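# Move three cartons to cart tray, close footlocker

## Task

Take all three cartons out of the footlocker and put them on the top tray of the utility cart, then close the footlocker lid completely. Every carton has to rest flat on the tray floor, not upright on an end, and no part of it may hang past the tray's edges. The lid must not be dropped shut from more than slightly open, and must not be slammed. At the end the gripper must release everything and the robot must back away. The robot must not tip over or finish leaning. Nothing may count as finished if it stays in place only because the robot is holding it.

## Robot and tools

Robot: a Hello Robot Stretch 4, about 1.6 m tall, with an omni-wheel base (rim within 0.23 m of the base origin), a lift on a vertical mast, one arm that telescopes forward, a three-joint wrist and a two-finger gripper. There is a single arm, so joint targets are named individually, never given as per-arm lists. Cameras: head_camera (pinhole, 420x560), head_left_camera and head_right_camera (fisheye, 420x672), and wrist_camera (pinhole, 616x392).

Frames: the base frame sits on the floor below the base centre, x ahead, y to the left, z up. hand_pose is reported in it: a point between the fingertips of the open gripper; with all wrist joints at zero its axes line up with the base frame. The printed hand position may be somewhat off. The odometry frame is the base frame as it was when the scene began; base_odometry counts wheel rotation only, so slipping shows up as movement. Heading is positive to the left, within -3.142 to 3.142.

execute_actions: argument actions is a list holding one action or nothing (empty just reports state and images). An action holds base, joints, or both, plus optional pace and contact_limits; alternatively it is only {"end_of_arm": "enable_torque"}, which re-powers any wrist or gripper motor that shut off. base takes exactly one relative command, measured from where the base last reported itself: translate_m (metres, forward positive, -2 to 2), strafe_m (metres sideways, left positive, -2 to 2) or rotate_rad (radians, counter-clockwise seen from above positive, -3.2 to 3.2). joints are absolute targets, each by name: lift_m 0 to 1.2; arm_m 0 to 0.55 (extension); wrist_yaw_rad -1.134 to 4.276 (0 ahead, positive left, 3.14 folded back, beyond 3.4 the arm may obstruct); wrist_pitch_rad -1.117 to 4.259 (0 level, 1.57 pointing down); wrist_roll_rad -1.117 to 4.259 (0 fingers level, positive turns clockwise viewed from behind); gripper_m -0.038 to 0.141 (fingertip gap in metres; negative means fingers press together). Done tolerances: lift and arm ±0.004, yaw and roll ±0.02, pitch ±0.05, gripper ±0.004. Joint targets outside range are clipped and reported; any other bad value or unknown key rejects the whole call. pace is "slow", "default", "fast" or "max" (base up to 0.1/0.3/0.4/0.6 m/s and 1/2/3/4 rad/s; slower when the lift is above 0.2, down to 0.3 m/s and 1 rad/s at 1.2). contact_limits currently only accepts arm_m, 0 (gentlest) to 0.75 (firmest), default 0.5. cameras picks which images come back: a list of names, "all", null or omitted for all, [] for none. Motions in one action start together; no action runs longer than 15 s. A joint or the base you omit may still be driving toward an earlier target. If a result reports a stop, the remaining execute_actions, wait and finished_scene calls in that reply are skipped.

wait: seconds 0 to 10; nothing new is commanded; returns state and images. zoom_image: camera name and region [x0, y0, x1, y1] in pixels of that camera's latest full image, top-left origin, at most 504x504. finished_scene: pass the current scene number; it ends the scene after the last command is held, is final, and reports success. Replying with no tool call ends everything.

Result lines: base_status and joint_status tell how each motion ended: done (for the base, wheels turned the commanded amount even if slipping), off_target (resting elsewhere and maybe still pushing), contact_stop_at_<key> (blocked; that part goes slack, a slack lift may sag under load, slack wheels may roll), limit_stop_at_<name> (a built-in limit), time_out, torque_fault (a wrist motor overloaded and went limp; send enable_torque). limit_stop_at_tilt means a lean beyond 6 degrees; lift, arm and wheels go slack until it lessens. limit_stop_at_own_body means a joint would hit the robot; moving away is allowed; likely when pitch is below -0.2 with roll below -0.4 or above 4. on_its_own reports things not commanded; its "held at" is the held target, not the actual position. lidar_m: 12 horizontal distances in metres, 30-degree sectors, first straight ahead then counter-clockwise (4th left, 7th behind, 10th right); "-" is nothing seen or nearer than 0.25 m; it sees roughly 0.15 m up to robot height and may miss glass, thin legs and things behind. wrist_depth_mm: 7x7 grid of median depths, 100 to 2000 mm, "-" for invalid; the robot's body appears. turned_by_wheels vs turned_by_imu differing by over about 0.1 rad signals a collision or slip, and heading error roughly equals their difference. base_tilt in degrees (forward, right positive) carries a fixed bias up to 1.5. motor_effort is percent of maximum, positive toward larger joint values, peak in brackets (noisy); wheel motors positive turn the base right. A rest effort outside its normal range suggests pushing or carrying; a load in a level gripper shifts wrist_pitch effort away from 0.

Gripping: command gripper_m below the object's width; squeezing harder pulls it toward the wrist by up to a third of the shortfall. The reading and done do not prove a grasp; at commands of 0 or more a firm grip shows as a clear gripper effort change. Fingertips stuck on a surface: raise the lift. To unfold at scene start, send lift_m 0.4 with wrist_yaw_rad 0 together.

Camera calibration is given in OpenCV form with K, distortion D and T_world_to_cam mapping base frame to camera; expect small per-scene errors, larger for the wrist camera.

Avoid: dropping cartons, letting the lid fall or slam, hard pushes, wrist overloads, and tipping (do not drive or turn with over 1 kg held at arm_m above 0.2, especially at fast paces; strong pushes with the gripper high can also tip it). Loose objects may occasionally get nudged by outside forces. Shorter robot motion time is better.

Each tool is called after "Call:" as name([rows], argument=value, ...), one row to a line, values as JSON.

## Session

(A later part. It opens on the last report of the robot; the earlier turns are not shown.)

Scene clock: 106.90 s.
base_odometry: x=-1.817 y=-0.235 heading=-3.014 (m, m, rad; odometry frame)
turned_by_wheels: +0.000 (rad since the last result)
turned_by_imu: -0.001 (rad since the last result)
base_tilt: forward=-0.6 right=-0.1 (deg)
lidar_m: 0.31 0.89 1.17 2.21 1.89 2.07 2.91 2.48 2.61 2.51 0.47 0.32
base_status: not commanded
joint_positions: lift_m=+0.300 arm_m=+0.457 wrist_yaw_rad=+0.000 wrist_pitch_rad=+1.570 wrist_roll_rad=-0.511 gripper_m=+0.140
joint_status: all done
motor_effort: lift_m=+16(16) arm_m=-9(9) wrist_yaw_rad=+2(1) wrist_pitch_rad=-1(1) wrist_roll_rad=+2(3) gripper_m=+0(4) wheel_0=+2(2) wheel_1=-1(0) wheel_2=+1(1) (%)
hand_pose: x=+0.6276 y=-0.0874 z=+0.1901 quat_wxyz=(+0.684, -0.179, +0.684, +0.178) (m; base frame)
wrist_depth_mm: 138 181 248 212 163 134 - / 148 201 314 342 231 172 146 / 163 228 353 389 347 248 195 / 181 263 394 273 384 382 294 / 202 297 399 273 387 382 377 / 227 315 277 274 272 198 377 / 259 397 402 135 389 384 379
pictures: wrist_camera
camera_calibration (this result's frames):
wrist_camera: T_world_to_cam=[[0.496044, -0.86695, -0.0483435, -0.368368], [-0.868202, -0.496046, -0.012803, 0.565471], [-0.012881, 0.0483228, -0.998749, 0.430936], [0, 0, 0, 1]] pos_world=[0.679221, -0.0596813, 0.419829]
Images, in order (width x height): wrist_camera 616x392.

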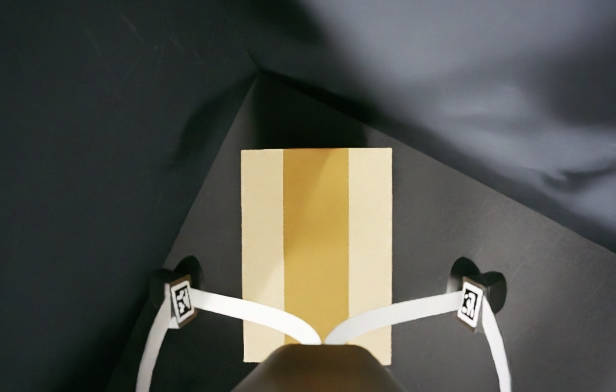

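Call:
execute_actions([
  {"base":{"strafe_m":0.008}},
], cameras=[])

Call:
execute_actions([
  {"joints":{"lift_m":0.21}},
], cameras=[])

Call:
execute_actions([
  {"joints":{"gripper_m":0.06}},
], cameras=[])

Call:
execute_actions([
  {"joints":{"lift_m":0.62},"pace":"fast"},
], cameras=["wrist_camera"])

Call:
execute_actions([
  {"joints":{"arm_m":0.1,"wrist_roll_rad":0},"base":{"translate_m":-0.1},"pace":"fast"},
], cameras=[])

Call:
execute_actions([
  {"base":{"rotate_rad":-2.536},"pace":"fast"},
], cameras=[])

Call:
execute_actions([
  {"base":{"translate_m":2.0},"joints":{"lift_m":1.2},"pace":"max"},
], cameras=[])

Call:
execute_actions([
  {"base":{"rotate_rad":0.048},"joints":{"arm_m":0.47}},
], cameras=["wrist_camera"])

Scene clock: 107.73 s.
base_odometry: x=-1.816 y=-0.243 heading=-3.014 (m, m, rad; odometry frame)
turned_by_wheels: +0.000 (rad since the last result)
turned_by_imu: +0.000 (rad since the last result)
base_tilt: forward=-0.5 right=-0.1 (deg)
lidar_m: 0.31 0.87 1.23 2.22 1.91 2.04 2.93 2.47 2.65 2.54 0.48 0.31
base_status: done
joint_positions: lift_m=+0.300 arm_m=+0.457 wrist_yaw_rad=+0.000 wrist_pitch_rad=+1.570 wrist_roll_rad=-0.511 gripper_m=+0.140
joint_status: not commanded
motor_effort: lift_m=+16(16) arm_m=-9(9) wrist_yaw_rad=+3(2) wrist_pitch_rad=-1(2) wrist_roll_rad=+2(2) gripper_m=+2(1) wheel_0=-1(6) wheel_1=+1(4) wheel_2=+0(4) (%)
hand_pose: x=+0.6276 y=-0.0874 z=+0.1901 quat_wxyz=(+0.684, -0.179, +0.684, +0.178) (m; base frame)
wrist_depth_mm: 129 169 236 211 163 133 - / 139 188 294 342 229 171 146 / 153 213 355 389 359 248 195 / 169 246 397 272 271 382 294 / 189 278 402 273 271 382 379 / 213 294 277 274 271 198 379 / 243 370 399 134 387 384 384
pictures: none
No camera images: the call's "cameras" was empty. Leave "cameras" out to get every camera's image.

Scene clock: 109.10 s.
base_odometry: x=-1.816 y=-0.243 heading=-3.014 (m, m, rad; odometry frame)
turned_by_wheels: +0.000 (rad since the last result)
turned_by_imu: -0.001 (rad since the last result)
base_tilt: forward=-0.5 right=-0.1 (deg)
lidar_m: 0.31 0.87 1.20 2.22 1.87 2.07 2.92 2.47 2.65 2.53 0.42 0.32
base_status: not commanded
joint_positions: lift_m=+0.210 arm_m=+0.457 wrist_yaw_rad=+0.000 wrist_pitch_rad=+1.570 wrist_roll_rad=-0.511 gripper_m=+0.140
joint_status: all done
motor_effort: lift_m=+15(17) arm_m=-9(9) wrist_yaw_rad=+1(1) wrist_pitch_rad=-1(1) wrist_roll_rad=+2(1) gripper_m=+2(4) wheel_0=-1(1) wheel_1=+1(1) wheel_2=+0(0) (%)
hand_pose: x=+0.6276 y=-0.0874 z=+0.1002 quat_wxyz=(+0.684, -0.179, +0.684, +0.178) (m; base frame)
wrist_depth_mm: 129 169 237 211 162 133 - / 139 189 294 300 229 170 146 / 153 214 290 183 181 246 195 / 169 246 186 183 181 296 291 / 189 278 187 183 181 294 291 / 213 296 187 183 181 193 293 / 243 314 187 140 182 298 294
pictures: none
No camera images: the call's "cameras" was empty. Leave "cameras" out to get every camera's image.

Scene clock: 110.90 s.
base_odometry: x=-1.816 y=-0.243 heading=-3.014 (m, m, rad; odometry frame)
turned_by_wheels: +0.000 (rad since the last result)
turned_by_imu: -0.001 (rad since the last result)
base_tilt: forward=-0.5 right=-0.2 (deg)
lidar_m: 0.30 0.85 1.19 2.21 1.88 2.05 2.92 2.49 2.64 2.54 0.47 0.33
base_status: not commanded
joint_positions: lift_m=+0.210 arm_m=+0.457 wrist_yaw_rad=+0.000 wrist_pitch_rad=+1.570 wrist_roll_rad=-0.511 gripper_m=+0.060
joint_status: all done
motor_effort: lift_m=+17(17) arm_m=-8(9) wrist_yaw_rad=+2(1) wrist_pitch_rad=-1(1) wrist_roll_rad=+2(2) gripper_m=-22(23) wheel_0=-1(1) wheel_1=+1(1) wheel_2=+0(0) (%)
hand_pose: x=+0.6277 y=-0.0874 z=+0.1000 quat_wxyz=(+0.684, -0.179, +0.684, +0.178) (m; base frame)
wrist_depth_mm: 129 169 238 213 164 134 - / 139 187 294 300 231 172 146 / 153 213 277 173 171 249 196 / 169 245 175 172 170 293 289 / 189 287 176 173 171 293 290 / 212 278 176 173 171 180 290 / 242 312 177 148 171 296 291
pictures: none
No camera images: the call's "cameras" was empty. Leave "cameras" out to get every camera's image.

Scene clock: 113.00 s.
base_odometry: x=-1.816 y=-0.243 heading=-3.014 (m, m, rad; odometry frame)
turned_by_wheels: +0.000 (rad since the last result)
turned_by_imu: -0.001 (rad since the last result)
base_tilt: forward=-0.6 right=-0.1 (deg)
lidar_m: 0.29 0.87 1.22 2.22 1.88 2.08 2.92 2.48 2.64 2.53 0.45 0.32
base_status: not commanded
joint_positions: lift_m=+0.620 arm_m=+0.457 wrist_yaw_rad=+0.000 wrist_pitch_rad=+1.570 wrist_roll_rad=-0.511 gripper_m=+0.060
joint_status: all done
motor_effort: lift_m=+26(29) arm_m=-8(8) wrist_yaw_rad=+2(2) wrist_pitch_rad=-1(2) wrist_roll_rad=+2(2) gripper_m=-22(26) wheel_0=-1(1) wheel_1=+1(1) wheel_2=+0(0) (%)
hand_pose: x=+0.6276 y=-0.0874 z=+0.5093 quat_wxyz=(+0.684, -0.179, +0.684, +0.178) (m; base frame)
wrist_depth_mm: 759 759 654 277 228 192 174 / 768 750 750 387 296 236 204 / 768 750 421 173 171 310 256 / 768 759 175 172 170 445 347 / 768 768 176 173 171 707 597 / 778 768 176 173 171 179 691 / 778 530 177 148 171 699 691
pictures: wrist_camera
camera_calibration (this result's frames):
wrist_camera: T_world_to_cam=[[0.496068, -0.866939, -0.048302, -0.35298], [-0.86819, -0.496066, -0.0128757, 0.569598], [-0.0127985, 0.0483225, -0.99875, 0.749675], [0, 0, 0, 1]] pos_world=[0.679215, -0.0596802, 0.739022]
Images, in order (width x height): wrist_camera 616x392.

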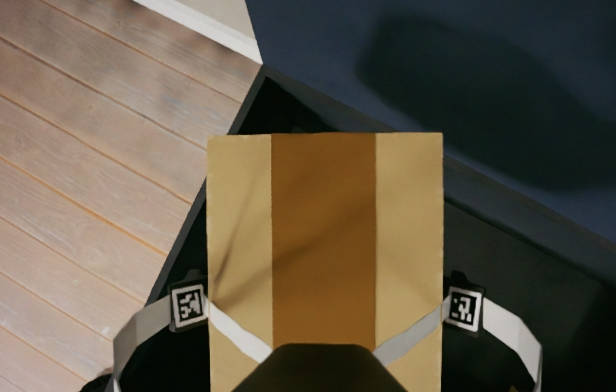

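Scene clock: 114.83 s.
base_odometry: x=-1.717 y=-0.230 heading=-3.014 (m, m, rad; odometry frame)
turned_by_wheels: +0.000 (rad since the last result)
turned_by_imu: -0.001 (rad since the last result)
base_tilt: forward=-0.5 right=-0.1 (deg)
lidar_m: 0.40 0.97 1.33 2.22 1.79 2.04 2.81 2.41 2.65 2.54 0.60 0.37
base_status: done
joint_positions: lift_m=+0.620 arm_m=+0.102 wrist_yaw_rad=+0.000 wrist_pitch_rad=+1.570 wrist_roll_rad=+0.000 gripper_m=+0.060
joint_status: all done
motor_effort: lift_m=+26(26) arm_m=-9(14) wrist_yaw_rad=+1(1) wrist_pitch_rad=-1(3) wrist_roll_rad=+1(6) gripper_m=-23(24) wheel_0=+0(6) wheel_1=+1(8) wheel_2=-1(12) (%)
hand_pose: x=+0.2725 y=-0.0874 z=+0.5093 quat_wxyz=(+0.707, +0.000, +0.707, +0.000) (m; base frame)
wrist_depth_mm: 768 759 549 707 707 691 683 / 759 741 477 707 699 691 683 / 768 759 442 173 171 715 707 / 768 759 175 173 170 723 715 / 778 759 176 173 171 723 715 / 778 768 176 173 171 180 715 / 778 668 177 148 171 723 723
pictures: none
No camera images: the call's "cameras" was empty. Leave "cameras" out to get every camera's image.

Scene clock: 117.03 s.
base_odometry: x=-1.717 y=-0.230 heading=+0.734 (m, m, rad; odometry frame)
turned_by_wheels: -2.536 (rad since the last result)
turned_by_imu: -2.565 (rad since the last result)
base_tilt: forward=-0.5 right=-0.2 (deg)
lidar_m: 2.39 2.60 2.52 0.54 0.41 0.40 1.00 1.52 2.20 1.83 2.20 2.81
base_status: done
joint_positions: lift_m=+0.620 arm_m=+0.102 wrist_yaw_rad=+0.000 wrist_pitch_rad=+1.570 wrist_roll_rad=+0.000 gripper_m=+0.060
joint_status: not commanded
motor_effort: lift_m=+25(26) arm_m=-9(9) wrist_yaw_rad=+0(1) wrist_pitch_rad=-1(2) wrist_roll_rad=+1(2) gripper_m=-19(20) wheel_0=-2(12) wheel_1=+1(9) wheel_2=+0(7) (%)
hand_pose: x=+0.2726 y=-0.0874 z=+0.5093 quat_wxyz=(+0.707, +0.000, +0.707, +0.000) (m; base frame)
wrist_depth_mm: 759 741 741 732 732 715 707 / 768 750 741 741 723 715 707 / 778 750 741 173 171 723 715 / 768 759 175 171 170 715 715 / 778 768 175 173 170 723 715 / 768 768 176 173 171 179 715 / 778 668 176 148 171 723 707
pictures: none
No camera images: the call's "cameras" was empty. Leave "cameras" out to get every camera's image.

Scene clock: 122.73 s.
base_odometry: x=-0.232 y=+1.109 heading=+0.733 (m, m, rad; odometry frame)
turned_by_wheels: +0.000 (rad since the last result)
turned_by_imu: -0.002 (rad since the last result)
base_tilt: forward=-0.6 right=-0.1 (deg)
lidar_m: 0.28 0.40 1.41 1.50 2.21 2.10 2.22 2.59 2.56 1.58 1.15 0.33
base_status: done
joint_positions: lift_m=+1.199 arm_m=+0.101 wrist_yaw_rad=+0.000 wrist_pitch_rad=+1.570 wrist_roll_rad=+0.000 gripper_m=+0.060
joint_status: all done
motor_effort: lift_m=+25(28) arm_m=-8(8) wrist_yaw_rad=+1(0) wrist_pitch_rad=-1(2) wrist_roll_rad=+1(1) gripper_m=-22(23) wheel_0=-2(11) wheel_1=+1(8) wheel_2=+1(15) (%)
hand_pose: x=+0.2726 y=-0.0874 z=+1.0891 quat_wxyz=(+0.707, +0.000, +0.707, +0.000) (m; base frame)
wrist_depth_mm: 473 439 521 517 517 504 1098 / 484 530 525 521 512 504 1255 / 1366 544 455 173 170 1281 1281 / 1397 1366 175 172 170 1308 1281 / 1397 1397 176 172 170 1308 1281 / 1397 1366 176 173 171 179 1281 / 1430 1397 176 148 171 1336 1281
pictures: none
No camera images: the call's "cameras" was empty. Leave "cameras" out to get every camera's image.

Scene clock: 124.93 s.
base_odometry: x=-0.232 y=+1.109 heading=+0.781 (m, m, rad; odometry frame)
turned_by_wheels: +0.048 (rad since the last result)
turned_by_imu: +0.047 (rad since the last result)
base_tilt: forward=-0.5 right=-0.1 (deg)
lidar_m: 0.39 0.42 1.40 1.54 2.35 2.11 2.27 2.61 2.54 1.50 1.15 0.43
base_status: done
joint_positions: lift_m=+1.199 arm_m=+0.468 wrist_yaw_rad=+0.000 wrist_pitch_rad=+1.570 wrist_roll_rad=+0.000 gripper_m=+0.060
joint_status: all done
motor_effort: lift_m=+25(25) arm_m=+9(5) wrist_yaw_rad=+1(1) wrist_pitch_rad=-1(2) wrist_roll_rad=+1(1) gripper_m=-19(22) wheel_0=-2(4) wheel_1=-1(3) wheel_2=+0(6) (%)
hand_pose: x=+0.6397 y=-0.0874 z=+1.0891 quat_wxyz=(+0.707, +0.000, +0.707, +0.000) (m; base frame)
wrist_depth_mm: 1229 1336 1336 1308 1078 647 732 / 480 521 521 517 508 508 500 / 891 530 525 173 171 508 477 / 492 410 175 172 170 508 480 / 1397 413 176 172 171 504 484 / 1397 410 176 173 171 179 484 / 1397 492 177 148 171 512 455
pictures: wrist_camera
camera_calibration (this result's frames):
wrist_camera: T_world_to_cam=[[0.00976035, -0.998767, -0.0486714, -0.0309941], [-0.999871, -0.00912582, -0.0132423, 0.714747], [0.0127818, 0.0487943, -0.998727, 1.31261], [0, 0, 0, 1]] pos_world=[0.69818, -0.0884812, 1.3189]
Images, in order (width x height): wrist_camera 616x392.

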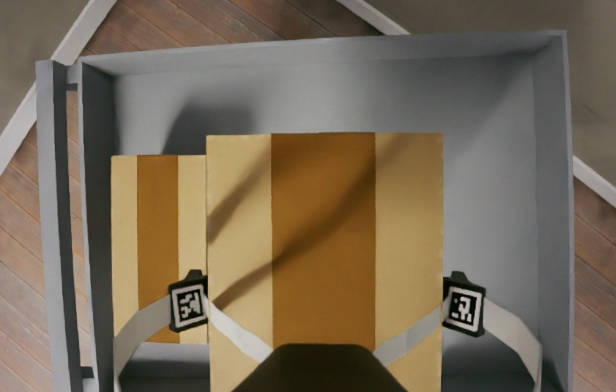

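Call:
execute_actions([
  {"joints":{"lift_m":0.985}},
], cameras=[])

Call:
execute_actions([
  {"joints":{"gripper_m":0.141}},
], cameras=[])

Call:
execute_actions([
  {"joints":{"lift_m":1.1},"pace":"fast"},
], cameras=["wrist_camera"])

Call:
execute_actions([
  {"base":{"translate_m":-0.3},"joints":{"arm_m":0.0},"pace":"fast"},
], cameras=[])

Call:
execute_actions([
  {"base":{"rotate_rad":-0.369},"joints":{"lift_m":0.6,"wrist_roll_rad":-0.22},"pace":"max"},
], cameras=[])

Call:
execute_actions([
  {"base":{"translate_m":-1.46},"pace":"max"},
], cameras=[])

Call:
execute_actions([
  {"base":{"rotate_rad":2.858},"pace":"fast"},
], cameras=[])

Call:
execute_actions([
  {"joints":{"arm_m":0.41},"pace":"fast"},
], cameras=["wrist_camera","head_camera"])

Scene clock: 127.83 s.
base_odometry: x=-0.232 y=+1.109 heading=+0.781 (m, m, rad; odometry frame)
turned_by_wheels: +0.000 (rad since the last result)
turned_by_imu: -0.001 (rad since the last result)
base_tilt: forward=-0.5 right=-0.1 (deg)
lidar_m: 0.39 0.44 1.39 1.53 2.34 2.13 2.26 2.61 2.54 1.49 1.13 0.42
base_status: not commanded
joint_positions: lift_m=+0.985 arm_m=+0.468 wrist_yaw_rad=+0.000 wrist_pitch_rad=+1.570 wrist_roll_rad=+0.000 gripper_m=+0.060
joint_status: all done
motor_effort: lift_m=+17(24) arm_m=+9(9) wrist_yaw_rad=+2(0) wrist_pitch_rad=-1(0) wrist_roll_rad=+1(2) gripper_m=-23(24) wheel_0=-2(2) wheel_1=-1(1) wheel_2=+0(1) (%)
hand_pose: x=+0.6397 y=-0.0874 z=+0.8750 quat_wxyz=(+0.707, +0.000, +0.707, +0.000) (m; base frame)
wrist_depth_mm: 310 309 304 301 297 293 291 / 314 309 306 301 298 296 290 / 192 290 306 173 170 294 291 / 192 251 175 172 170 296 294 / 193 250 176 173 170 297 294 / 194 220 176 173 171 179 296 / 195 240 177 148 171 298 296
pictures: none
No camera images: the call's "cameras" was empty. Leave "cameras" out to get every camera's image.

Scene clock: 129.67 s.
base_odometry: x=-0.232 y=+1.109 heading=+0.781 (m, m, rad; odometry frame)
turned_by_wheels: +0.000 (rad since the last result)
turned_by_imu: -0.001 (rad since the last result)
base_tilt: forward=-0.5 right=-0.1 (deg)
lidar_m: 0.38 0.42 1.39 1.53 2.32 2.11 2.26 2.62 2.51 1.48 1.13 0.41
base_status: not commanded
joint_positions: lift_m=+0.985 arm_m=+0.468 wrist_yaw_rad=+0.000 wrist_pitch_rad=+1.570 wrist_roll_rad=+0.000 gripper_m=+0.141
joint_status: all done
motor_effort: lift_m=+17(17) arm_m=+9(9) wrist_yaw_rad=+4(4) wrist_pitch_rad=-2(7) wrist_roll_rad=+2(1) gripper_m=+5(24) wheel_0=-2(2) wheel_1=-1(1) wheel_2=-1(1) (%)
hand_pose: x=+0.6395 y=-0.0874 z=+0.8750 quat_wxyz=(+0.707, +0.000, +0.707, +0.000) (m; base frame)
wrist_depth_mm: 314 310 306 303 298 296 290 / 314 310 306 303 300 296 293 / 193 289 307 186 183 297 296 / 193 251 187 185 183 297 294 / 194 251 189 185 184 297 296 / 195 220 189 186 183 195 296 / 195 232 190 135 185 298 296
pictures: none
No camera images: the call's "cameras" was empty. Leave "cameras" out to get every camera's image.

Scene clock: 130.90 s.
base_odometry: x=-0.232 y=+1.109 heading=+0.781 (m, m, rad; odometry frame)
turned_by_wheels: +0.000 (rad since the last result)
turned_by_imu: +0.000 (rad since the last result)
base_tilt: forward=-0.6 right=-0.2 (deg)
lidar_m: 0.41 0.43 1.40 1.52 2.33 2.12 2.26 2.61 2.54 1.51 1.15 0.43
base_status: not commanded
joint_positions: lift_m=+1.100 arm_m=+0.468 wrist_yaw_rad=+0.000 wrist_pitch_rad=+1.570 wrist_roll_rad=+0.000 gripper_m=+0.141
joint_status: all done
motor_effort: lift_m=+25(26) arm_m=+8(9) wrist_yaw_rad=+1(3) wrist_pitch_rad=-2(2) wrist_roll_rad=+1(1) gripper_m=-1(1) wheel_0=-2(2) wheel_1=-1(1) wheel_2=-1(1) (%)
hand_pose: x=+0.6395 y=-0.0874 z=+0.9894 quat_wxyz=(+0.707, +0.000, +0.707, +0.000) (m; base frame)
wrist_depth_mm: 389 389 392 399 404 404 402 / 407 430 421 418 413 407 402 / 377 427 424 421 413 407 404 / 340 309 415 300 413 407 407 / 342 309 421 300 413 410 407 / 340 310 373 303 300 196 410 / 317 314 427 135 415 415 410
pictures: wrist_camera
camera_calibration (this result's frames):
wrist_camera: T_world_to_cam=[[0.00928339, -0.998772, -0.0486755, -0.0355381], [-0.99988, -0.00866937, -0.0128104, 0.71289], [0.0123727, 0.0487886, -0.998732, 1.21327], [0, 0, 0, 1]] pos_world=[0.698123, -0.088508, 1.21914]
Images, in order (width x height): wrist_camera 616x392.

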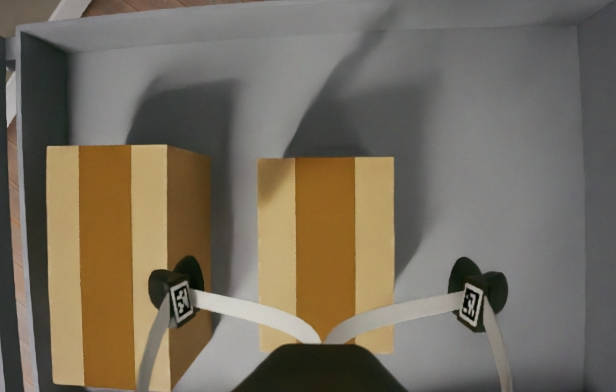

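Scene clock: 133.27 s.
base_odometry: x=-0.445 y=+0.898 heading=+0.781 (m, m, rad; odometry frame)
turned_by_wheels: +0.000 (rad since the last result)
turned_by_imu: -0.001 (rad since the last result)
base_tilt: forward=-0.6 right=-0.1 (deg)
lidar_m: 0.70 0.74 1.57 1.74 2.38 1.86 1.99 3.19 2.34 1.81 1.40 0.75
base_status: done
joint_positions: lift_m=+1.100 arm_m=+0.002 wrist_yaw_rad=+0.000 wrist_pitch_rad=+1.570 wrist_roll_rad=+0.000 gripper_m=+0.141
joint_status: all done
motor_effort: lift_m=+24(24) arm_m=-8(8) wrist_yaw_rad=+1(3) wrist_pitch_rad=-2(2) wrist_roll_rad=+1(1) gripper_m=+1(2) wheel_0=-1(6) wheel_1=-1(7) wheel_2=+0(13) (%)
hand_pose: x=+0.1725 y=-0.0874 z=+0.9894 quat_wxyz=(+0.707, +0.000, +0.707, +0.000) (m; base frame)
wrist_depth_mm: 1281 1229 1255 1182 1229 1205 1160 / 1255 1281 1229 1205 1229 1229 1182 / 1281 1281 1255 1229 1205 1182 1205 / 1281 1255 1255 1229 1255 1205 1182 / 1308 1255 1060 1008 1229 1205 1205 / 1281 1281 1025 1025 1205 196 1182 / 1308 1308 1255 135 1229 1229 1182
pictures: none
No camera images: the call's "cameras" was empty. Leave "cameras" out to get every camera's image.

Scene clock: 135.10 s.
base_odometry: x=-0.445 y=+0.898 heading=+0.412 (m, m, rad; odometry frame)
turned_by_wheels: -0.369 (rad since the last result)
turned_by_imu: -0.374 (rad since the last result)
base_tilt: forward=-0.6 right=-0.2 (deg)
lidar_m: 0.71 0.70 1.59 1.58 1.89 2.34 1.85 2.78 2.37 2.39 1.63 1.37
base_status: done
joint_positions: lift_m=+0.600 arm_m=+0.001 wrist_yaw_rad=+0.000 wrist_pitch_rad=+1.570 wrist_roll_rad=-0.219 gripper_m=+0.141
joint_status: all done
motor_effort: lift_m=+17(22) arm_m=-8(9) wrist_yaw_rad=+1(2) wrist_pitch_rad=-1(2) wrist_roll_rad=-1(3) gripper_m=-1(0) wheel_0=+2(9) wheel_1=+0(8) wheel_2=+1(0) (%)
hand_pose: x=+0.1726 y=-0.0874 z=+0.4900 quat_wxyz=(+0.703, -0.078, +0.703, +0.077) (m; base frame)
wrist_depth_mm: 750 732 732 715 707 699 691 / 759 732 732 715 707 699 683 / 750 741 732 715 715 707 691 / 759 741 723 715 707 707 691 / 759 732 512 508 715 707 699 / 759 521 512 508 512 196 707 / 759 521 512 135 723 707 707
pictures: none
No camera images: the call's "cameras" was empty. Leave "cameras" out to get every camera's image.

Scene clock: 139.63 s.
base_odometry: x=-1.782 y=+0.313 heading=+0.412 (m, m, rad; odometry frame)
turned_by_wheels: +0.000 (rad since the last result)
turned_by_imu: -0.003 (rad since the last result)
base_tilt: forward=-0.6 right=-0.2 (deg)
lidar_m: 2.08 2.26 1.98 1.85 1.10 0.42 0.42 0.50 1.97 2.25 2.33 2.81
base_status: done
joint_positions: lift_m=+0.600 arm_m=+0.001 wrist_yaw_rad=+0.000 wrist_pitch_rad=+1.570 wrist_roll_rad=-0.219 gripper_m=+0.141
joint_status: not commanded
motor_effort: lift_m=+18(18) arm_m=-8(8) wrist_yaw_rad=+1(1) wrist_pitch_rad=-1(1) wrist_roll_rad=-1(1) gripper_m=-2(3) wheel_0=+0(2) wheel_1=-1(5) wheel_2=+0(16) (%)
hand_pose: x=+0.1726 y=-0.0874 z=+0.4899 quat_wxyz=(+0.703, -0.077, +0.703, +0.077) (m; base frame)
wrist_depth_mm: 750 741 723 715 707 691 691 / 741 732 732 715 707 699 699 / 750 741 732 723 715 699 691 / 750 741 723 715 707 699 691 / 750 741 512 508 715 707 699 / 750 521 508 504 521 196 707 / 759 521 517 135 723 707 691
pictures: none
No camera images: the call's "cameras" was empty. Leave "cameras" out to get every camera's image.

Scene clock: 141.93 s.
base_odometry: x=-1.782 y=+0.313 heading=-3.013 (m, m, rad; odometry frame)
turned_by_wheels: +2.858 (rad since the last result)
turned_by_imu: +2.888 (rad since the last result)
base_tilt: forward=-0.6 right=-0.2 (deg)
lidar_m: 0.41 0.44 0.57 2.77 2.29 2.79 2.26 2.08 2.09 2.00 1.36 0.45
base_status: done
joint_positions: lift_m=+0.600 arm_m=+0.001 wrist_yaw_rad=+0.000 wrist_pitch_rad=+1.570 wrist_roll_rad=-0.219 gripper_m=+0.141
joint_status: not commanded
motor_effort: lift_m=+18(18) arm_m=-8(8) wrist_yaw_rad=+0(0) wrist_pitch_rad=-1(0) wrist_roll_rad=-1(1) gripper_m=+1(1) wheel_0=+1(8) wheel_1=-2(7) wheel_2=+2(8) (%)
hand_pose: x=+0.1727 y=-0.0874 z=+0.4899 quat_wxyz=(+0.703, -0.078, +0.703, +0.078) (m; base frame)
wrist_depth_mm: 723 634 539 488 445 699 699 / 759 732 732 715 699 699 699 / 750 732 732 723 715 699 691 / 750 741 732 715 707 699 699 / 750 741 512 504 715 707 699 / 750 521 512 508 512 196 699 / 759 525 517 135 707 707 699
pictures: none
No camera images: the call's "cameras" was empty. Leave "cameras" out to get every camera's image.

Scene clock: 143.87 s.
base_odometry: x=-1.782 y=+0.313 heading=-3.013 (m, m, rad; odometry frame)
turned_by_wheels: +0.000 (rad since the last result)
turned_by_imu: -0.001 (rad since the last result)
base_tilt: forward=-0.5 right=-0.1 (deg)
lidar_m: 0.42 0.43 0.61 2.76 2.25 2.82 2.26 2.08 2.09 1.99 1.37 0.45
base_status: not commanded
joint_positions: lift_m=+0.600 arm_m=+0.408 wrist_yaw_rad=+0.000 wrist_pitch_rad=+1.570 wrist_roll_rad=-0.220 gripper_m=+0.141
joint_status: all done
motor_effort: lift_m=+18(18) arm_m=+9(12) wrist_yaw_rad=+1(1) wrist_pitch_rad=-1(2) wrist_roll_rad=+0(1) gripper_m=+2(1) wheel_0=+0(0) wheel_1=-1(1) wheel_2=+2(2) (%)
hand_pose: x=+0.5797 y=-0.0874 z=+0.4899 quat_wxyz=(+0.703, -0.078, +0.703, +0.078) (m; base frame)
wrist_depth_mm: 723 707 634 564 504 585 574 / 715 715 699 699 654 699 691 / 732 715 699 691 661 699 699 / 723 715 707 699 564 707 691 / 615 715 707 580 559 707 699 / 433 421 436 574 410 196 699 / 750 750 407 135 500 699 707
pictures: head_camera, wrist_camera
camera_calibration (this result's frames):
wrist_camera: T_world_to_cam=[[0.227019, -0.972683, -0.0484693, -0.18333], [-0.973889, -0.226646, -0.0131222, 0.612665], [0.00177838, 0.0501827, -0.998738, 0.721452], [0, 0, 0, 1]] pos_world=[0.637004, -0.075668, 0.719695]
Images, in order (width x height): head_camera 420x560, wrist_camera 616x392.

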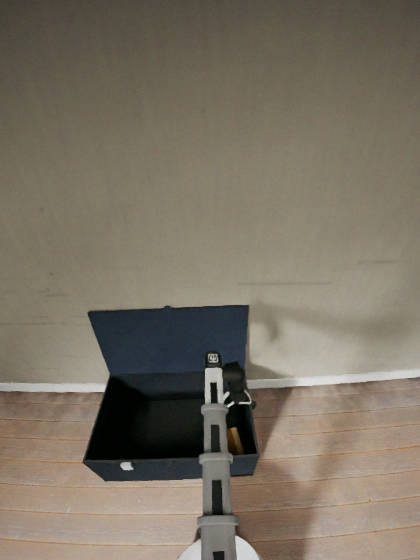

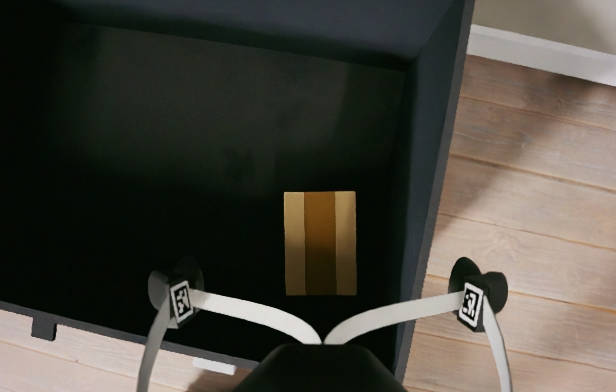

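Shift ~1.2 cm left and descend.

Call:
execute_actions([
  {"base":{"strafe_m":0.012},"joints":{"lift_m":0.3,"arm_m":0.405},"pace":"fast"},
], cameras=["wrist_camera"])

Scene clock: 145.73 s.
base_odometry: x=-1.781 y=+0.301 heading=-3.013 (m, m, rad; odometry frame)
turned_by_wheels: +0.000 (rad since the last result)
turned_by_imu: -0.001 (rad since the last result)
base_tilt: forward=-0.6 right=-0.2 (deg)
lidar_m: 0.41 0.45 0.61 2.75 2.26 2.80 2.79 2.11 2.08 2.01 1.36 0.45
base_status: done
joint_positions: lift_m=+0.300 arm_m=+0.407 wrist_yaw_rad=+0.000 wrist_pitch_rad=+1.570 wrist_roll_rad=-0.220 gripper_m=+0.141
joint_status: all done
motor_effort: lift_m=+16(17) arm_m=-9(7) wrist_yaw_rad=+0(0) wrist_pitch_rad=-1(1) wrist_roll_rad=+0(0) gripper_m=+1(1) wheel_0=+2(7) wheel_1=-2(7) wheel_2=+0(2) (%)
hand_pose: x=+0.5776 y=-0.0874 z=+0.1901 quat_wxyz=(+0.703, -0.078, +0.703, +0.078) (m; base frame)
wrist_depth_mm: 404 399 392 389 384 332 218 / 404 402 394 392 387 310 209 / 407 402 397 392 387 291 200 / 407 402 399 276 387 272 191 / 410 404 397 272 272 236 182 / 407 404 278 274 273 194 176 / 312 329 355 135 307 226 -
pictures: wrist_camera
camera_calibration (this result's frames):
wrist_camera: T_world_to_cam=[[0.226837, -0.972724, -0.0485144, -0.19729], [-0.973931, -0.226474, -0.0129284, 0.606744], [0.00158854, 0.0501823, -0.998739, 0.422096], [0, 0, 0, 1]] pos_world=[0.635009, -0.0756782, 0.419836]
Images, in order (width x height): wrist_camera 616x392.

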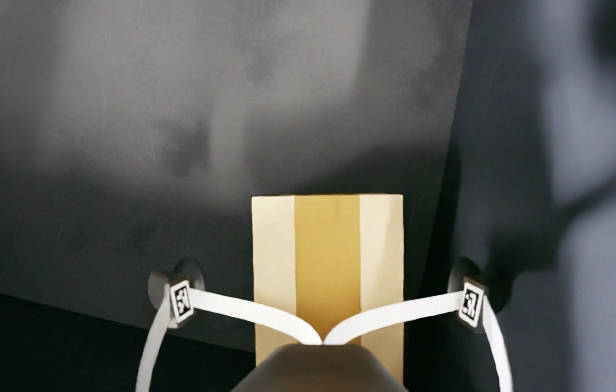

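Call:
execute_actions([
  {"joints":{"lift_m":0.21}},
], cameras=[])

Call:
execute_actions([
  {"joints":{"gripper_m":0.06}},
], cameras=[])

Call:
execute_actions([
  {"joints":{"lift_m":0.62},"pace":"fast"},
], cameras=["wrist_camera"])

Call:
execute_actions([
  {"joints":{"arm_m":0.1,"wrist_roll_rad":0},"pace":"fast"},
], cameras=[])

Call:
execute_actions([
  {"base":{"rotate_rad":-2.89},"pace":"fast"},
], cameras=[])

Call:
execute_actions([
  {"base":{"translate_m":1.813},"joints":{"lift_m":1.2},"pace":"max"},
], cameras=[])

Call:
execute_actions([
  {"base":{"rotate_rad":0.401},"joints":{"arm_m":0.48}},
], cameras=["wrist_camera"])

Scene clock: 147.30 s.
base_odometry: x=-1.781 y=+0.301 heading=-3.013 (m, m, rad; odometry frame)
turned_by_wheels: +0.000 (rad since the last result)
turned_by_imu: -0.001 (rad since the last result)
base_tilt: forward=-0.5 right=-0.1 (deg)
lidar_m: 0.41 0.44 0.59 2.76 2.25 2.77 2.83 2.10 2.08 2.00 1.36 0.46
base_status: not commanded
joint_positions: lift_m=+0.211 arm_m=+0.407 wrist_yaw_rad=+0.000 wrist_pitch_rad=+1.570 wrist_roll_rad=-0.220 gripper_m=+0.141
joint_status: all done
motor_effort: lift_m=+14(15) arm_m=-8(9) wrist_yaw_rad=+1(1) wrist_pitch_rad=-1(1) wrist_roll_rad=+0(0) gripper_m=-1(0) wheel_0=+2(2) wheel_1=-1(1) wheel_2=+0(0) (%)
hand_pose: x=+0.5776 y=-0.0874 z=+0.1002 quat_wxyz=(+0.703, -0.078, +0.703, +0.078) (m; base frame)
wrist_depth_mm: 312 307 304 300 297 293 218 / 312 309 304 301 297 293 210 / 315 310 306 301 298 290 200 / 314 310 306 276 256 271 191 / 317 312 186 184 181 236 182 / 317 314 187 184 182 194 175 / 314 314 310 139 182 226 -
pictures: none
No camera images: the call's "cameras" was empty. Leave "cameras" out to get every camera's image.

Scene clock: 149.13 s.
base_odometry: x=-1.781 y=+0.301 heading=-3.013 (m, m, rad; odometry frame)
turned_by_wheels: +0.000 (rad since the last result)
turned_by_imu: -0.001 (rad since the last result)
base_tilt: forward=-0.5 right=-0.1 (deg)
lidar_m: 0.41 0.41 0.59 2.76 2.27 2.80 2.83 2.09 2.08 2.01 1.37 0.45
base_status: not commanded
joint_positions: lift_m=+0.210 arm_m=+0.407 wrist_yaw_rad=+0.000 wrist_pitch_rad=+1.569 wrist_roll_rad=-0.220 gripper_m=+0.060
joint_status: all done
motor_effort: lift_m=+19(19) arm_m=-8(8) wrist_yaw_rad=+1(1) wrist_pitch_rad=+2(2) wrist_roll_rad=+0(1) gripper_m=-24(23) wheel_0=+1(3) wheel_1=-1(2) wheel_2=+0(0) (%)
hand_pose: x=+0.5779 y=-0.0874 z=+0.0999 quat_wxyz=(+0.703, -0.078, +0.702, +0.078) (m; base frame)
wrist_depth_mm: 309 306 301 297 291 289 219 / 310 306 301 298 293 290 210 / 310 306 303 298 294 291 201 / 312 309 303 220 216 273 192 / 314 309 175 171 169 253 182 / 315 309 176 174 172 178 176 / 310 310 178 148 173 225 -
pictures: none
No camera images: the call's "cameras" was empty. Leave "cameras" out to get every camera's image.

Scene clock: 151.23 s.
base_odometry: x=-1.781 y=+0.301 heading=-3.013 (m, m, rad; odometry frame)
turned_by_wheels: +0.000 (rad since the last result)
turned_by_imu: -0.001 (rad since the last result)
base_tilt: forward=-0.5 right=-0.1 (deg)
lidar_m: 0.41 0.44 0.59 2.75 2.26 2.82 2.83 2.09 2.09 2.01 1.37 0.43
base_status: not commanded
joint_positions: lift_m=+0.619 arm_m=+0.406 wrist_yaw_rad=+0.000 wrist_pitch_rad=+1.569 wrist_roll_rad=-0.220 gripper_m=+0.060
joint_status: all done
motor_effort: lift_m=+28(30) arm_m=-8(8) wrist_yaw_rad=+0(0) wrist_pitch_rad=+1(2) wrist_roll_rad=+0(0) gripper_m=-22(23) wheel_0=+2(1) wheel_1=-2(1) wheel_2=+0(0) (%)
hand_pose: x=+0.5779 y=-0.0874 z=+0.5091 quat_wxyz=(+0.703, -0.078, +0.702, +0.078) (m; base frame)
wrist_depth_mm: 741 723 640 574 517 569 580 / 741 723 715 715 691 707 699 / 741 732 715 715 691 715 707 / 750 732 723 220 216 715 715 / 609 715 174 172 170 723 715 / 449 439 176 173 171 178 715 / 768 759 178 148 173 732 715
pictures: wrist_camera
camera_calibration (this result's frames):
wrist_camera: T_world_to_cam=[[0.226984, -0.9727, -0.048311, -0.182055], [-0.973895, -0.226577, -0.0138018, 0.611528], [0.00247879, 0.0501827, -0.998737, 0.740215], [0, 0, 0, 1]] pos_world=[0.635053, -0.0756721, 0.738925]
Images, in order (width x height): wrist_camera 616x392.

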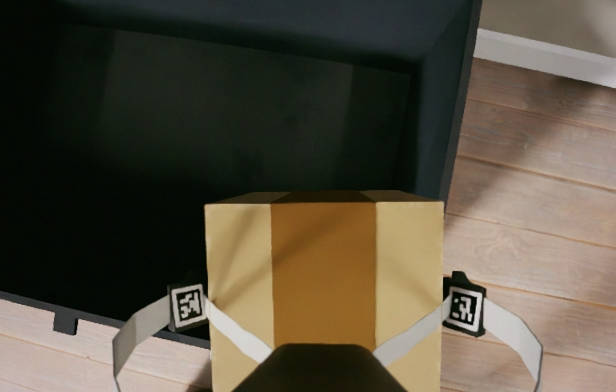

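Scene clock: 152.93 s.
base_odometry: x=-1.781 y=+0.301 heading=-3.013 (m, m, rad; odometry frame)
turned_by_wheels: +0.000 (rad since the last result)
turned_by_imu: -0.001 (rad since the last result)
base_tilt: forward=-0.5 right=-0.1 (deg)
lidar_m: 0.41 0.45 0.61 2.74 2.24 2.77 2.81 2.09 2.10 2.00 1.38 0.44
base_status: not commanded
joint_positions: lift_m=+0.619 arm_m=+0.101 wrist_yaw_rad=+0.000 wrist_pitch_rad=+1.569 wrist_roll_rad=+0.000 gripper_m=+0.060
joint_status: all done
motor_effort: lift_m=+28(28) arm_m=-8(11) wrist_yaw_rad=+2(0) wrist_pitch_rad=+2(4) wrist_roll_rad=+2(6) gripper_m=-24(20) wheel_0=+1(1) wheel_1=-1(2) wheel_2=+0(0) (%)
hand_pose: x=+0.2728 y=-0.0874 z=+0.5091 quat_wxyz=(+0.708, +0.000, +0.707, +0.000) (m; base frame)
wrist_depth_mm: 741 732 723 715 544 715 699 / 732 723 723 473 473 715 707 / 640 691 741 732 715 723 707 / 778 759 741 220 216 723 715 / 778 759 175 172 170 723 715 / 788 759 176 173 171 179 715 / 788 676 178 148 172 732 715
pictures: none
No camera images: the call's "cameras" was empty. Leave "cameras" out to get every camera's image.

Scene clock: 155.27 s.
base_odometry: x=-1.781 y=+0.301 heading=+0.380 (m, m, rad; odometry frame)
turned_by_wheels: -2.890 (rad since the last result)
turned_by_imu: -2.923 (rad since the last result)
base_tilt: forward=-0.5 right=-0.1 (deg)
lidar_m: 2.10 2.09 1.99 1.96 1.10 0.43 0.39 0.49 1.89 2.27 2.23 2.81
base_status: done
joint_positions: lift_m=+0.620 arm_m=+0.102 wrist_yaw_rad=+0.000 wrist_pitch_rad=+1.569 wrist_roll_rad=+0.000 gripper_m=+0.060
joint_status: not commanded
motor_effort: lift_m=+26(28) arm_m=-8(9) wrist_yaw_rad=+0(2) wrist_pitch_rad=+2(8) wrist_roll_rad=+1(2) gripper_m=-23(26) wheel_0=+0(7) wheel_1=+0(10) wheel_2=-2(10) (%)
hand_pose: x=+0.2729 y=-0.0874 z=+0.5093 quat_wxyz=(+0.708, +0.000, +0.707, +0.000) (m; base frame)
wrist_depth_mm: 768 750 732 732 715 707 707 / 768 759 750 732 723 715 707 / 768 750 741 732 723 715 707 / 768 768 750 216 213 723 715 / 778 759 174 171 170 715 715 / 778 759 176 173 172 180 715 / 778 768 178 148 173 732 715
pictures: none
No camera images: the call's "cameras" was empty. Leave "cameras" out to get every camera's image.

Scene clock: 160.57 s.
base_odometry: x=-0.097 y=+0.974 heading=+0.380 (m, m, rad; odometry frame)
turned_by_wheels: +0.000 (rad since the last result)
turned_by_imu: -0.002 (rad since the last result)
base_tilt: forward=-0.6 right=-0.1 (deg)
lidar_m: 0.25 0.42 0.45 1.57 1.81 2.72 2.23 3.13 2.39 2.12 1.25 1.02
base_status: done
joint_positions: lift_m=+1.199 arm_m=+0.101 wrist_yaw_rad=+0.000 wrist_pitch_rad=+1.569 wrist_roll_rad=+0.000 gripper_m=+0.060
joint_status: all done
motor_effort: lift_m=+26(31) arm_m=-8(9) wrist_yaw_rad=-1(1) wrist_pitch_rad=+1(4) wrist_roll_rad=+1(2) gripper_m=-22(23) wheel_0=-1(4) wheel_1=-1(5) wheel_2=+1(10) (%)
hand_pose: x=+0.2728 y=-0.0874 z=+1.0890 quat_wxyz=(+0.708, +0.000, +0.707, +0.000) (m; base frame)
wrist_depth_mm: 492 530 525 1281 1336 1281 1229 / 512 535 521 1336 1336 1308 1281 / 544 535 854 1336 1308 1281 1281 / 549 878 1205 216 214 1308 1281 / 1397 1366 175 171 169 1281 1281 / 1397 1397 176 173 171 179 1336 / 1430 1397 178 148 173 1308 1281
pictures: none
No camera images: the call's "cameras" was empty. Leave "cameras" out to get every camera's image.

Scene clock: 162.80 s.
base_odometry: x=-0.097 y=+0.974 heading=+0.781 (m, m, rad; odometry frame)
turned_by_wheels: +0.401 (rad since the last result)
turned_by_imu: +0.404 (rad since the last result)
base_tilt: forward=-0.6 right=-0.1 (deg)
lidar_m: 0.41 0.42 0.58 1.71 2.56 2.20 2.36 2.46 2.41 1.35 1.03 0.45
base_status: done
joint_positions: lift_m=+1.199 arm_m=+0.478 wrist_yaw_rad=+0.000 wrist_pitch_rad=+1.569 wrist_roll_rad=+0.000 gripper_m=+0.060
joint_status: all done
motor_effort: lift_m=+26(26) arm_m=+9(9) wrist_yaw_rad=+0(1) wrist_pitch_rad=+2(4) wrist_roll_rad=+2(1) gripper_m=-24(20) wheel_0=+0(8) wheel_1=+0(3) wheel_2=+1(4) (%)
hand_pose: x=+0.6499 y=-0.0874 z=+1.0890 quat_wxyz=(+0.708, +0.000, +0.706, +0.000) (m; base frame)
wrist_depth_mm: 1366 1336 1308 1229 917 750 615 / 535 525 521 512 512 931 715 / 539 530 525 521 512 1229 917 / 424 413 407 216 211 1281 1205 / 424 413 174 171 169 1308 1308 / 427 413 176 174 171 179 1308 / 544 539 178 148 172 1281 1281
pictures: wrist_camera
camera_calibration (this result's frames):
wrist_camera: T_world_to_cam=[[0.0098777, -0.998766, -0.0486634, -0.0311861], [-0.999859, -0.00920289, -0.0140715, 0.72588], [0.0136063, 0.0487956, -0.998716, 1.31178], [0, 0, 0, 1]] pos_world=[0.708237, -0.0884767, 1.3188]
Images, in order (width x height): wrist_camera 616x392.

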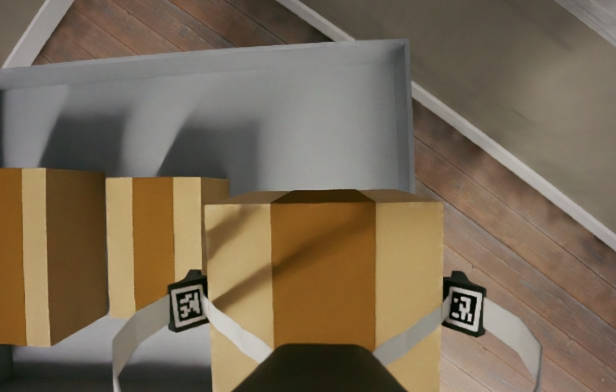

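Call:
execute_actions([
  {"joints":{"lift_m":0.985}},
], cameras=[])

Call:
execute_actions([
  {"joints":{"gripper_m":0.141}},
], cameras=[])

Call:
execute_actions([
  {"joints":{"lift_m":1.1},"pace":"fast"},
], cameras=["wrist_camera"])

Call:
execute_actions([
  {"base":{"translate_m":-0.3},"joints":{"arm_m":0.0},"pace":"fast"},
], cameras=[])

Call:
execute_actions([
  {"base":{"rotate_rad":-0.306},"joints":{"lift_m":0.7,"gripper_m":0.07,"wrist_pitch_rad":1.15},"pace":"max"},
], cameras=[])

Call:
execute_actions([
  {"base":{"translate_m":-1.616},"pace":"max"},
], cameras=[])

Call:
execute_actions([
  {"base":{"rotate_rad":2.795},"joints":{"lift_m":0.95},"pace":"fast"},
], cameras=[])

Call:
execute_actions([
  {"base":{"translate_m":0.12},"joints":{"arm_m":0.47}},
], cameras=["wrist_camera","head_camera"])

Scene clock: 165.23 s.
base_odometry: x=-0.097 y=+0.974 heading=+0.781 (m, m, rad; odometry frame)
turned_by_wheels: +0.000 (rad since the last result)
turned_by_imu: -0.001 (rad since the last result)
base_tilt: forward=-0.5 right=-0.1 (deg)
lidar_m: 0.40 0.42 0.60 1.70 2.58 2.19 2.38 2.48 2.39 1.36 1.03 0.44
base_status: not commanded
joint_positions: lift_m=+0.985 arm_m=+0.478 wrist_yaw_rad=+0.000 wrist_pitch_rad=+1.569 wrist_roll_rad=+0.000 gripper_m=+0.060
joint_status: all done
motor_effort: lift_m=+19(26) arm_m=+9(9) wrist_yaw_rad=+0(1) wrist_pitch_rad=+2(2) wrist_roll_rad=+1(1) gripper_m=-23(24) wheel_0=+0(0) wheel_1=+0(0) wheel_2=+1(1) (%)
hand_pose: x=+0.6499 y=-0.0874 z=+0.8748 quat_wxyz=(+0.708, +0.000, +0.707, +0.000) (m; base frame)
wrist_depth_mm: 312 307 303 300 294 286 609 / 312 307 304 301 297 293 732 / 314 309 306 301 297 296 904 / 191 262 306 216 211 296 1078 / 192 258 174 171 170 278 1078 / 192 215 176 173 171 179 1078 / 193 247 178 148 173 257 1078
pictures: none
No camera images: the call's "cameras" was empty. Leave "cameras" out to get every camera's image.

Scene clock: 167.07 s.
base_odometry: x=-0.097 y=+0.974 heading=+0.781 (m, m, rad; odometry frame)
turned_by_wheels: +0.000 (rad since the last result)
turned_by_imu: -0.001 (rad since the last result)
base_tilt: forward=-0.5 right=-0.1 (deg)
lidar_m: 0.40 0.41 0.59 1.69 2.57 2.20 2.37 2.51 2.39 1.35 1.02 0.45
base_status: not commanded
joint_positions: lift_m=+0.985 arm_m=+0.479 wrist_yaw_rad=+0.000 wrist_pitch_rad=+1.570 wrist_roll_rad=+0.000 gripper_m=+0.141
joint_status: all done
motor_effort: lift_m=+19(19) arm_m=+8(9) wrist_yaw_rad=+1(0) wrist_pitch_rad=+0(6) wrist_roll_rad=+1(1) gripper_m=-1(18) wheel_0=+0(0) wheel_1=+0(1) wheel_2=+1(1) (%)
hand_pose: x=+0.6498 y=-0.0874 z=+0.8748 quat_wxyz=(+0.707, +0.000, +0.707, +0.000) (m; base frame)
wrist_depth_mm: 315 309 306 301 298 283 603 / 315 310 306 303 300 290 723 / 315 314 307 303 300 297 904 / 194 262 309 229 224 300 1078 / 195 259 189 185 184 300 1078 / 196 229 189 186 184 200 1078 / 195 241 190 134 185 283 1098
pictures: none
No camera images: the call's "cameras" was empty. Leave "cameras" out to get every camera's image.

Scene clock: 168.30 s.
base_odometry: x=-0.097 y=+0.974 heading=+0.781 (m, m, rad; odometry frame)
turned_by_wheels: +0.000 (rad since the last result)
turned_by_imu: +0.000 (rad since the last result)
base_tilt: forward=-0.5 right=-0.1 (deg)
lidar_m: 0.41 0.42 0.58 1.69 2.58 2.20 2.36 2.47 2.40 1.35 1.03 0.43
base_status: not commanded
joint_positions: lift_m=+1.100 arm_m=+0.479 wrist_yaw_rad=+0.000 wrist_pitch_rad=+1.570 wrist_roll_rad=+0.000 gripper_m=+0.141
joint_status: all done
motor_effort: lift_m=+25(26) arm_m=+8(8) wrist_yaw_rad=+0(0) wrist_pitch_rad=-1(1) wrist_roll_rad=+2(1) gripper_m=+3(0) wheel_0=+0(0) wheel_1=+0(0) wheel_2=+1(1) (%)
hand_pose: x=+0.6498 y=-0.0874 z=+0.9894 quat_wxyz=(+0.707, +0.000, +0.707, +0.000) (m; base frame)
wrist_depth_mm: 397 394 402 387 389 741 609 / 433 430 424 418 410 917 715 / 433 430 424 421 413 1205 917 / 314 309 427 303 389 1205 1205 / 315 310 427 300 347 1182 1205 / 345 312 427 300 301 196 1205 / 424 317 430 135 404 1229 1182
pictures: wrist_camera
camera_calibration (this result's frames):
wrist_camera: T_world_to_cam=[[0.00978281, -0.998767, -0.0486726, -0.0359599], [-0.999872, -0.00915469, -0.0131114, 0.723367], [0.0126497, 0.0487947, -0.998729, 1.21296], [0, 0, 0, 1]] pos_world=[0.708282, -0.0884795, 1.21916]
Images, in order (width x height): wrist_camera 616x392.

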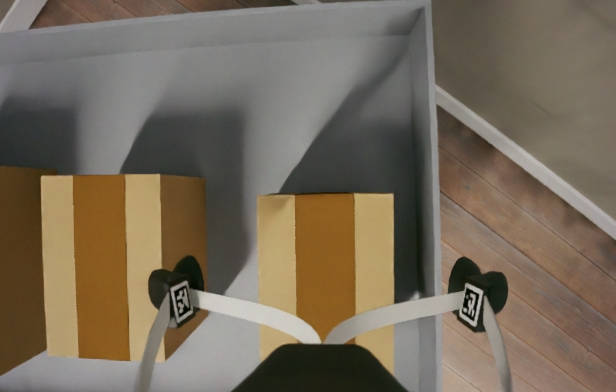

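Scene clock: 170.67 s.
base_odometry: x=-0.310 y=+0.763 heading=+0.781 (m, m, rad; odometry frame)
turned_by_wheels: +0.000 (rad since the last result)
turned_by_imu: -0.001 (rad since the last result)
base_tilt: forward=-0.6 right=-0.2 (deg)
lidar_m: 0.71 0.73 1.75 1.89 2.51 1.95 2.13 2.25 2.21 1.66 1.30 0.77
base_status: done
joint_positions: lift_m=+1.100 arm_m=+0.001 wrist_yaw_rad=+0.000 wrist_pitch_rad=+1.570 wrist_roll_rad=+0.000 gripper_m=+0.141
joint_status: all done
motor_effort: lift_m=+24(25) arm_m=-8(10) wrist_yaw_rad=+2(1) wrist_pitch_rad=-2(2) wrist_roll_rad=+1(1) gripper_m=+1(1) wheel_0=-2(6) wheel_1=-2(4) wheel_2=+0(10) (%)
hand_pose: x=+0.1725 y=-0.0874 z=+0.9894 quat_wxyz=(+0.707, +0.000, +0.707, +0.000) (m; base frame)
wrist_depth_mm: 1281 1281 1255 1205 1205 1205 1182 / 1281 1281 1229 1229 1229 1205 1182 / 1255 1281 1255 1255 1229 1205 1182 / 1281 1255 1281 1229 1205 1255 1205 / 1308 1281 1060 1008 1229 1229 1205 / 1281 1281 1025 1008 1205 196 1205 / 1308 1281 1255 135 1229 1229 1182
pictures: none
No camera images: the call's "cameras" was empty. Leave "cameras" out to get every camera's image.

Scene clock: 172.40 s.
base_odometry: x=-0.310 y=+0.763 heading=+0.475 (m, m, rad; odometry frame)
turned_by_wheels: -0.306 (rad since the last result)
turned_by_imu: -0.310 (rad since the last result)
base_tilt: forward=-0.6 right=-0.2 (deg)
lidar_m: 0.70 0.70 0.81 1.77 2.17 1.96 1.97 3.02 2.21 2.23 1.43 1.24
base_status: done
joint_positions: lift_m=+0.700 arm_m=+0.001 wrist_yaw_rad=+0.000 wrist_pitch_rad=+1.151 wrist_roll_rad=+0.000 gripper_m=+0.070
joint_status: all done
motor_effort: lift_m=+17(22) arm_m=-8(8) wrist_yaw_rad=+0(2) wrist_pitch_rad=-4(9) wrist_roll_rad=+1(1) gripper_m=-2(2) wheel_0=+1(2) wheel_1=+1(3) wheel_2=+2(5) (%)
hand_pose: x=+0.2899 y=-0.0874 z=+0.6150 quat_wxyz=(+0.839, +0.000, +0.544, +0.000) (m; base frame)
wrist_depth_mm: 512 946 960 1138 1138 1078 1042 / 904 904 891 1060 1060 1042 1025 / 854 854 976 991 991 960 960 / 946 960 931 931 931 904 878 / 904 891 878 866 854 854 842 / 854 842 204 820 196 798 788 / 798 798 798 135 768 750 741
pictures: none
No camera images: the call's "cameras" was empty. Leave "cameras" out to get every camera's image.

Scene clock: 177.47 s.
base_odometry: x=-1.748 y=+0.024 heading=+0.475 (m, m, rad; odometry frame)
turned_by_wheels: +0.000 (rad since the last result)
turned_by_imu: -0.002 (rad since the last result)
base_tilt: forward=-0.5 right=-0.1 (deg)
lidar_m: 2.26 2.25 2.28 1.71 0.48 0.41 0.40 1.17 2.26 2.00 2.08 2.81
base_status: done
joint_positions: lift_m=+0.700 arm_m=+0.001 wrist_yaw_rad=+0.000 wrist_pitch_rad=+1.151 wrist_roll_rad=+0.000 gripper_m=+0.070
joint_status: not commanded
motor_effort: lift_m=+20(21) arm_m=-8(8) wrist_yaw_rad=+1(1) wrist_pitch_rad=-4(4) wrist_roll_rad=+1(1) gripper_m=-1(2) wheel_0=-1(2) wheel_1=-1(7) wheel_2=+0(11) (%)
hand_pose: x=+0.2899 y=-0.0874 z=+0.6148 quat_wxyz=(+0.839, +0.000, +0.544, +0.000) (m; base frame)
wrist_depth_mm: 1229 1205 1160 1138 1138 1098 1078 / 1118 1118 1098 1060 1060 1042 1025 / 1042 1008 1008 991 976 960 946 / 960 960 946 931 917 904 891 / 904 891 891 866 854 842 831 / 854 842 204 831 196 798 788 / 809 798 788 135 768 741 750
pictures: none
No camera images: the call's "cameras" was empty. Leave "cameras" out to get every camera's image.

Scene clock: 179.87 s.
base_odometry: x=-1.748 y=+0.024 heading=-3.013 (m, m, rad; odometry frame)
turned_by_wheels: +2.795 (rad since the last result)
turned_by_imu: +2.825 (rad since the last result)
base_tilt: forward=-0.5 right=-0.2 (deg)
lidar_m: 0.42 0.43 1.33 2.47 2.04 2.40 2.83 2.24 2.37 2.28 0.62 0.43
base_status: done
joint_positions: lift_m=+0.950 arm_m=+0.001 wrist_yaw_rad=+0.000 wrist_pitch_rad=+1.151 wrist_roll_rad=+0.000 gripper_m=+0.070
joint_status: all done
motor_effort: lift_m=+24(27) arm_m=-8(8) wrist_yaw_rad=+0(1) wrist_pitch_rad=-3(3) wrist_roll_rad=+1(1) gripper_m=-1(0) wheel_0=-1(9) wheel_1=+0(9) wheel_2=+1(6) (%)
hand_pose: x=+0.2900 y=-0.0874 z=+0.8645 quat_wxyz=(+0.839, +0.000, +0.544, +0.000) (m; base frame)
wrist_depth_mm: 878 854 798 798 798 820 866 / 1042 1060 946 946 931 976 1060 / 1281 1281 1098 1182 1182 1078 1229 / 1255 1229 1182 1182 1160 1078 1160 / 1205 1138 1098 1118 1118 960 1078 / 1078 1098 204 1060 196 1042 1008 / 1042 1025 1025 136 991 991 976
pictures: none
No camera images: the call's "cameras" was empty. Leave "cameras" out to get every camera's image.

Scene clock: 182.33 s.
base_odometry: x=-1.867 y=+0.009 heading=-3.013 (m, m, rad; odometry frame)
turned_by_wheels: +0.000 (rad since the last result)
turned_by_imu: -0.001 (rad since the last result)
base_tilt: forward=-0.5 right=-0.2 (deg)
lidar_m: 0.28 0.29 1.16 2.47 2.10 2.38 2.96 2.35 2.38 2.28 0.44 0.30
base_status: done
joint_positions: lift_m=+0.950 arm_m=+0.468 wrist_yaw_rad=+0.000 wrist_pitch_rad=+1.151 wrist_roll_rad=+0.000 gripper_m=+0.070
joint_status: all done
motor_effort: lift_m=+24(24) arm_m=+9(9) wrist_yaw_rad=+1(1) wrist_pitch_rad=-3(4) wrist_roll_rad=+1(1) gripper_m=-2(4) wheel_0=+1(5) wheel_1=+2(7) wheel_2=+0(9) (%)
hand_pose: x=+0.7570 y=-0.0874 z=+0.8645 quat_wxyz=(+0.839, +0.000, +0.544, +0.000) (m; base frame)
wrist_depth_mm: 144 143 141 142 141 142 - / 169 171 171 171 171 170 169 / 216 217 218 217 217 216 215 / 297 297 296 296 296 296 294 / 351 349 332 353 334 359 366 / 1060 549 205 496 196 517 591 / 1042 820 991 136 976 759 960
pictures: head_camera, wrist_camera
camera_calibration (this result's frames):
wrist_camera: T_world_to_cam=[[0.0285304, -0.998767, -0.0406381, -0.0642077], [-0.907988, -0.00889283, -0.418902, 1.11025], [0.418024, 0.0488504, -0.907121, 0.700837], [0, 0, 0, 1]] pos_world=[0.716961, -0.0884914, 1.09822]
Images, in order (width x height): head_camera 420x560, wrist_camera 616x392.

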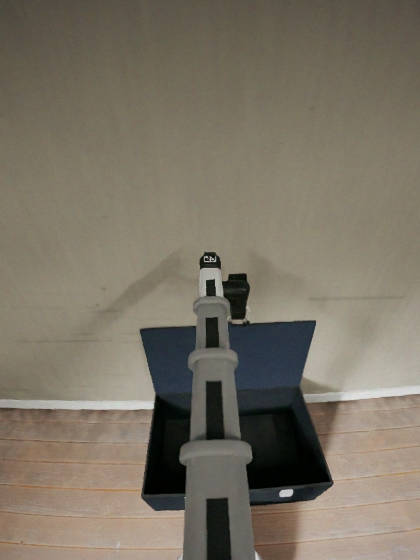

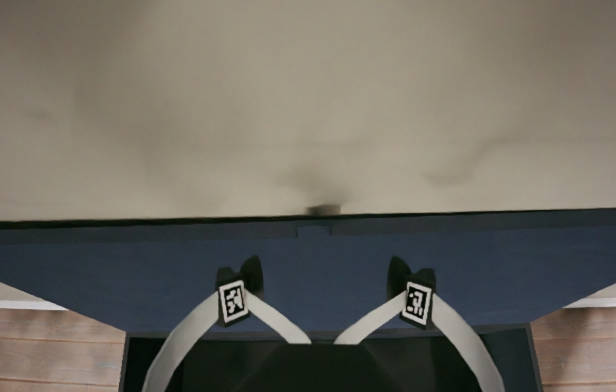

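Call:
execute_actions([
  {"base":{"strafe_m":0.01},"joints":{"arm_m":0.51,"lift_m":0.89},"pace":"slow"},
], cameras=["wrist_camera"])

Scene clock: 183.93 s.
base_odometry: x=-1.865 y=-0.001 heading=-3.013 (m, m, rad; odometry frame)
turned_by_wheels: +0.000 (rad since the last result)
turned_by_imu: -0.001 (rad since the last result)
base_tilt: forward=-0.6 right=-0.2 (deg)
lidar_m: 0.29 0.31 1.16 2.46 2.10 2.39 2.95 2.35 2.39 2.30 0.46 0.31
base_status: done
joint_positions: lift_m=+0.890 arm_m=+0.508 wrist_yaw_rad=+0.000 wrist_pitch_rad=+1.151 wrist_roll_rad=+0.000 gripper_m=+0.070
joint_status: all done
motor_effort: lift_m=+16(22) arm_m=+9(8) wrist_yaw_rad=+0(0) wrist_pitch_rad=-3(3) wrist_roll_rad=+1(1) gripper_m=+0(5) wheel_0=-1(6) wheel_1=+0(8) wheel_2=+0(4) (%)
hand_pose: x=+0.7970 y=-0.0874 z=+0.8052 quat_wxyz=(+0.839, +0.000, +0.544, +0.000) (m; base frame)
wrist_depth_mm: - - - - - - - / 110 111 112 111 111 110 - / 140 141 141 141 141 140 140 / 192 192 192 191 191 191 191 / 264 260 258 256 252 250 249 / 353 351 204 314 196 325 375 / 991 654 917 136 634 634 683
pictures: wrist_camera
camera_calibration (this result's frames):
wrist_camera: T_world_to_cam=[[0.0285298, -0.998767, -0.0406383, -0.0677594], [-0.90799, -0.00889256, -0.418897, 1.1217], [0.418019, 0.0488502, -0.907124, 0.630302], [0, 0, 0, 1]] pos_world=[0.756945, -0.0884914, 1.03888]
Images, in order (width x height): wrist_camera 616x392.

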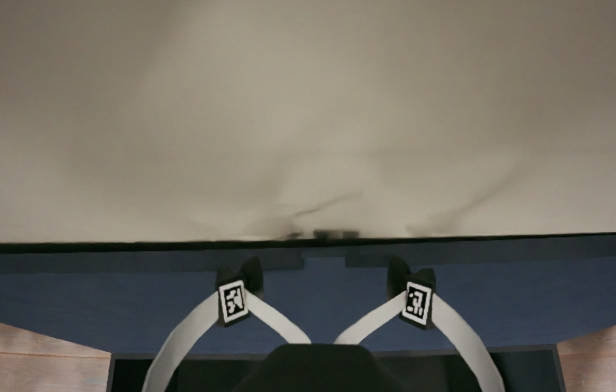

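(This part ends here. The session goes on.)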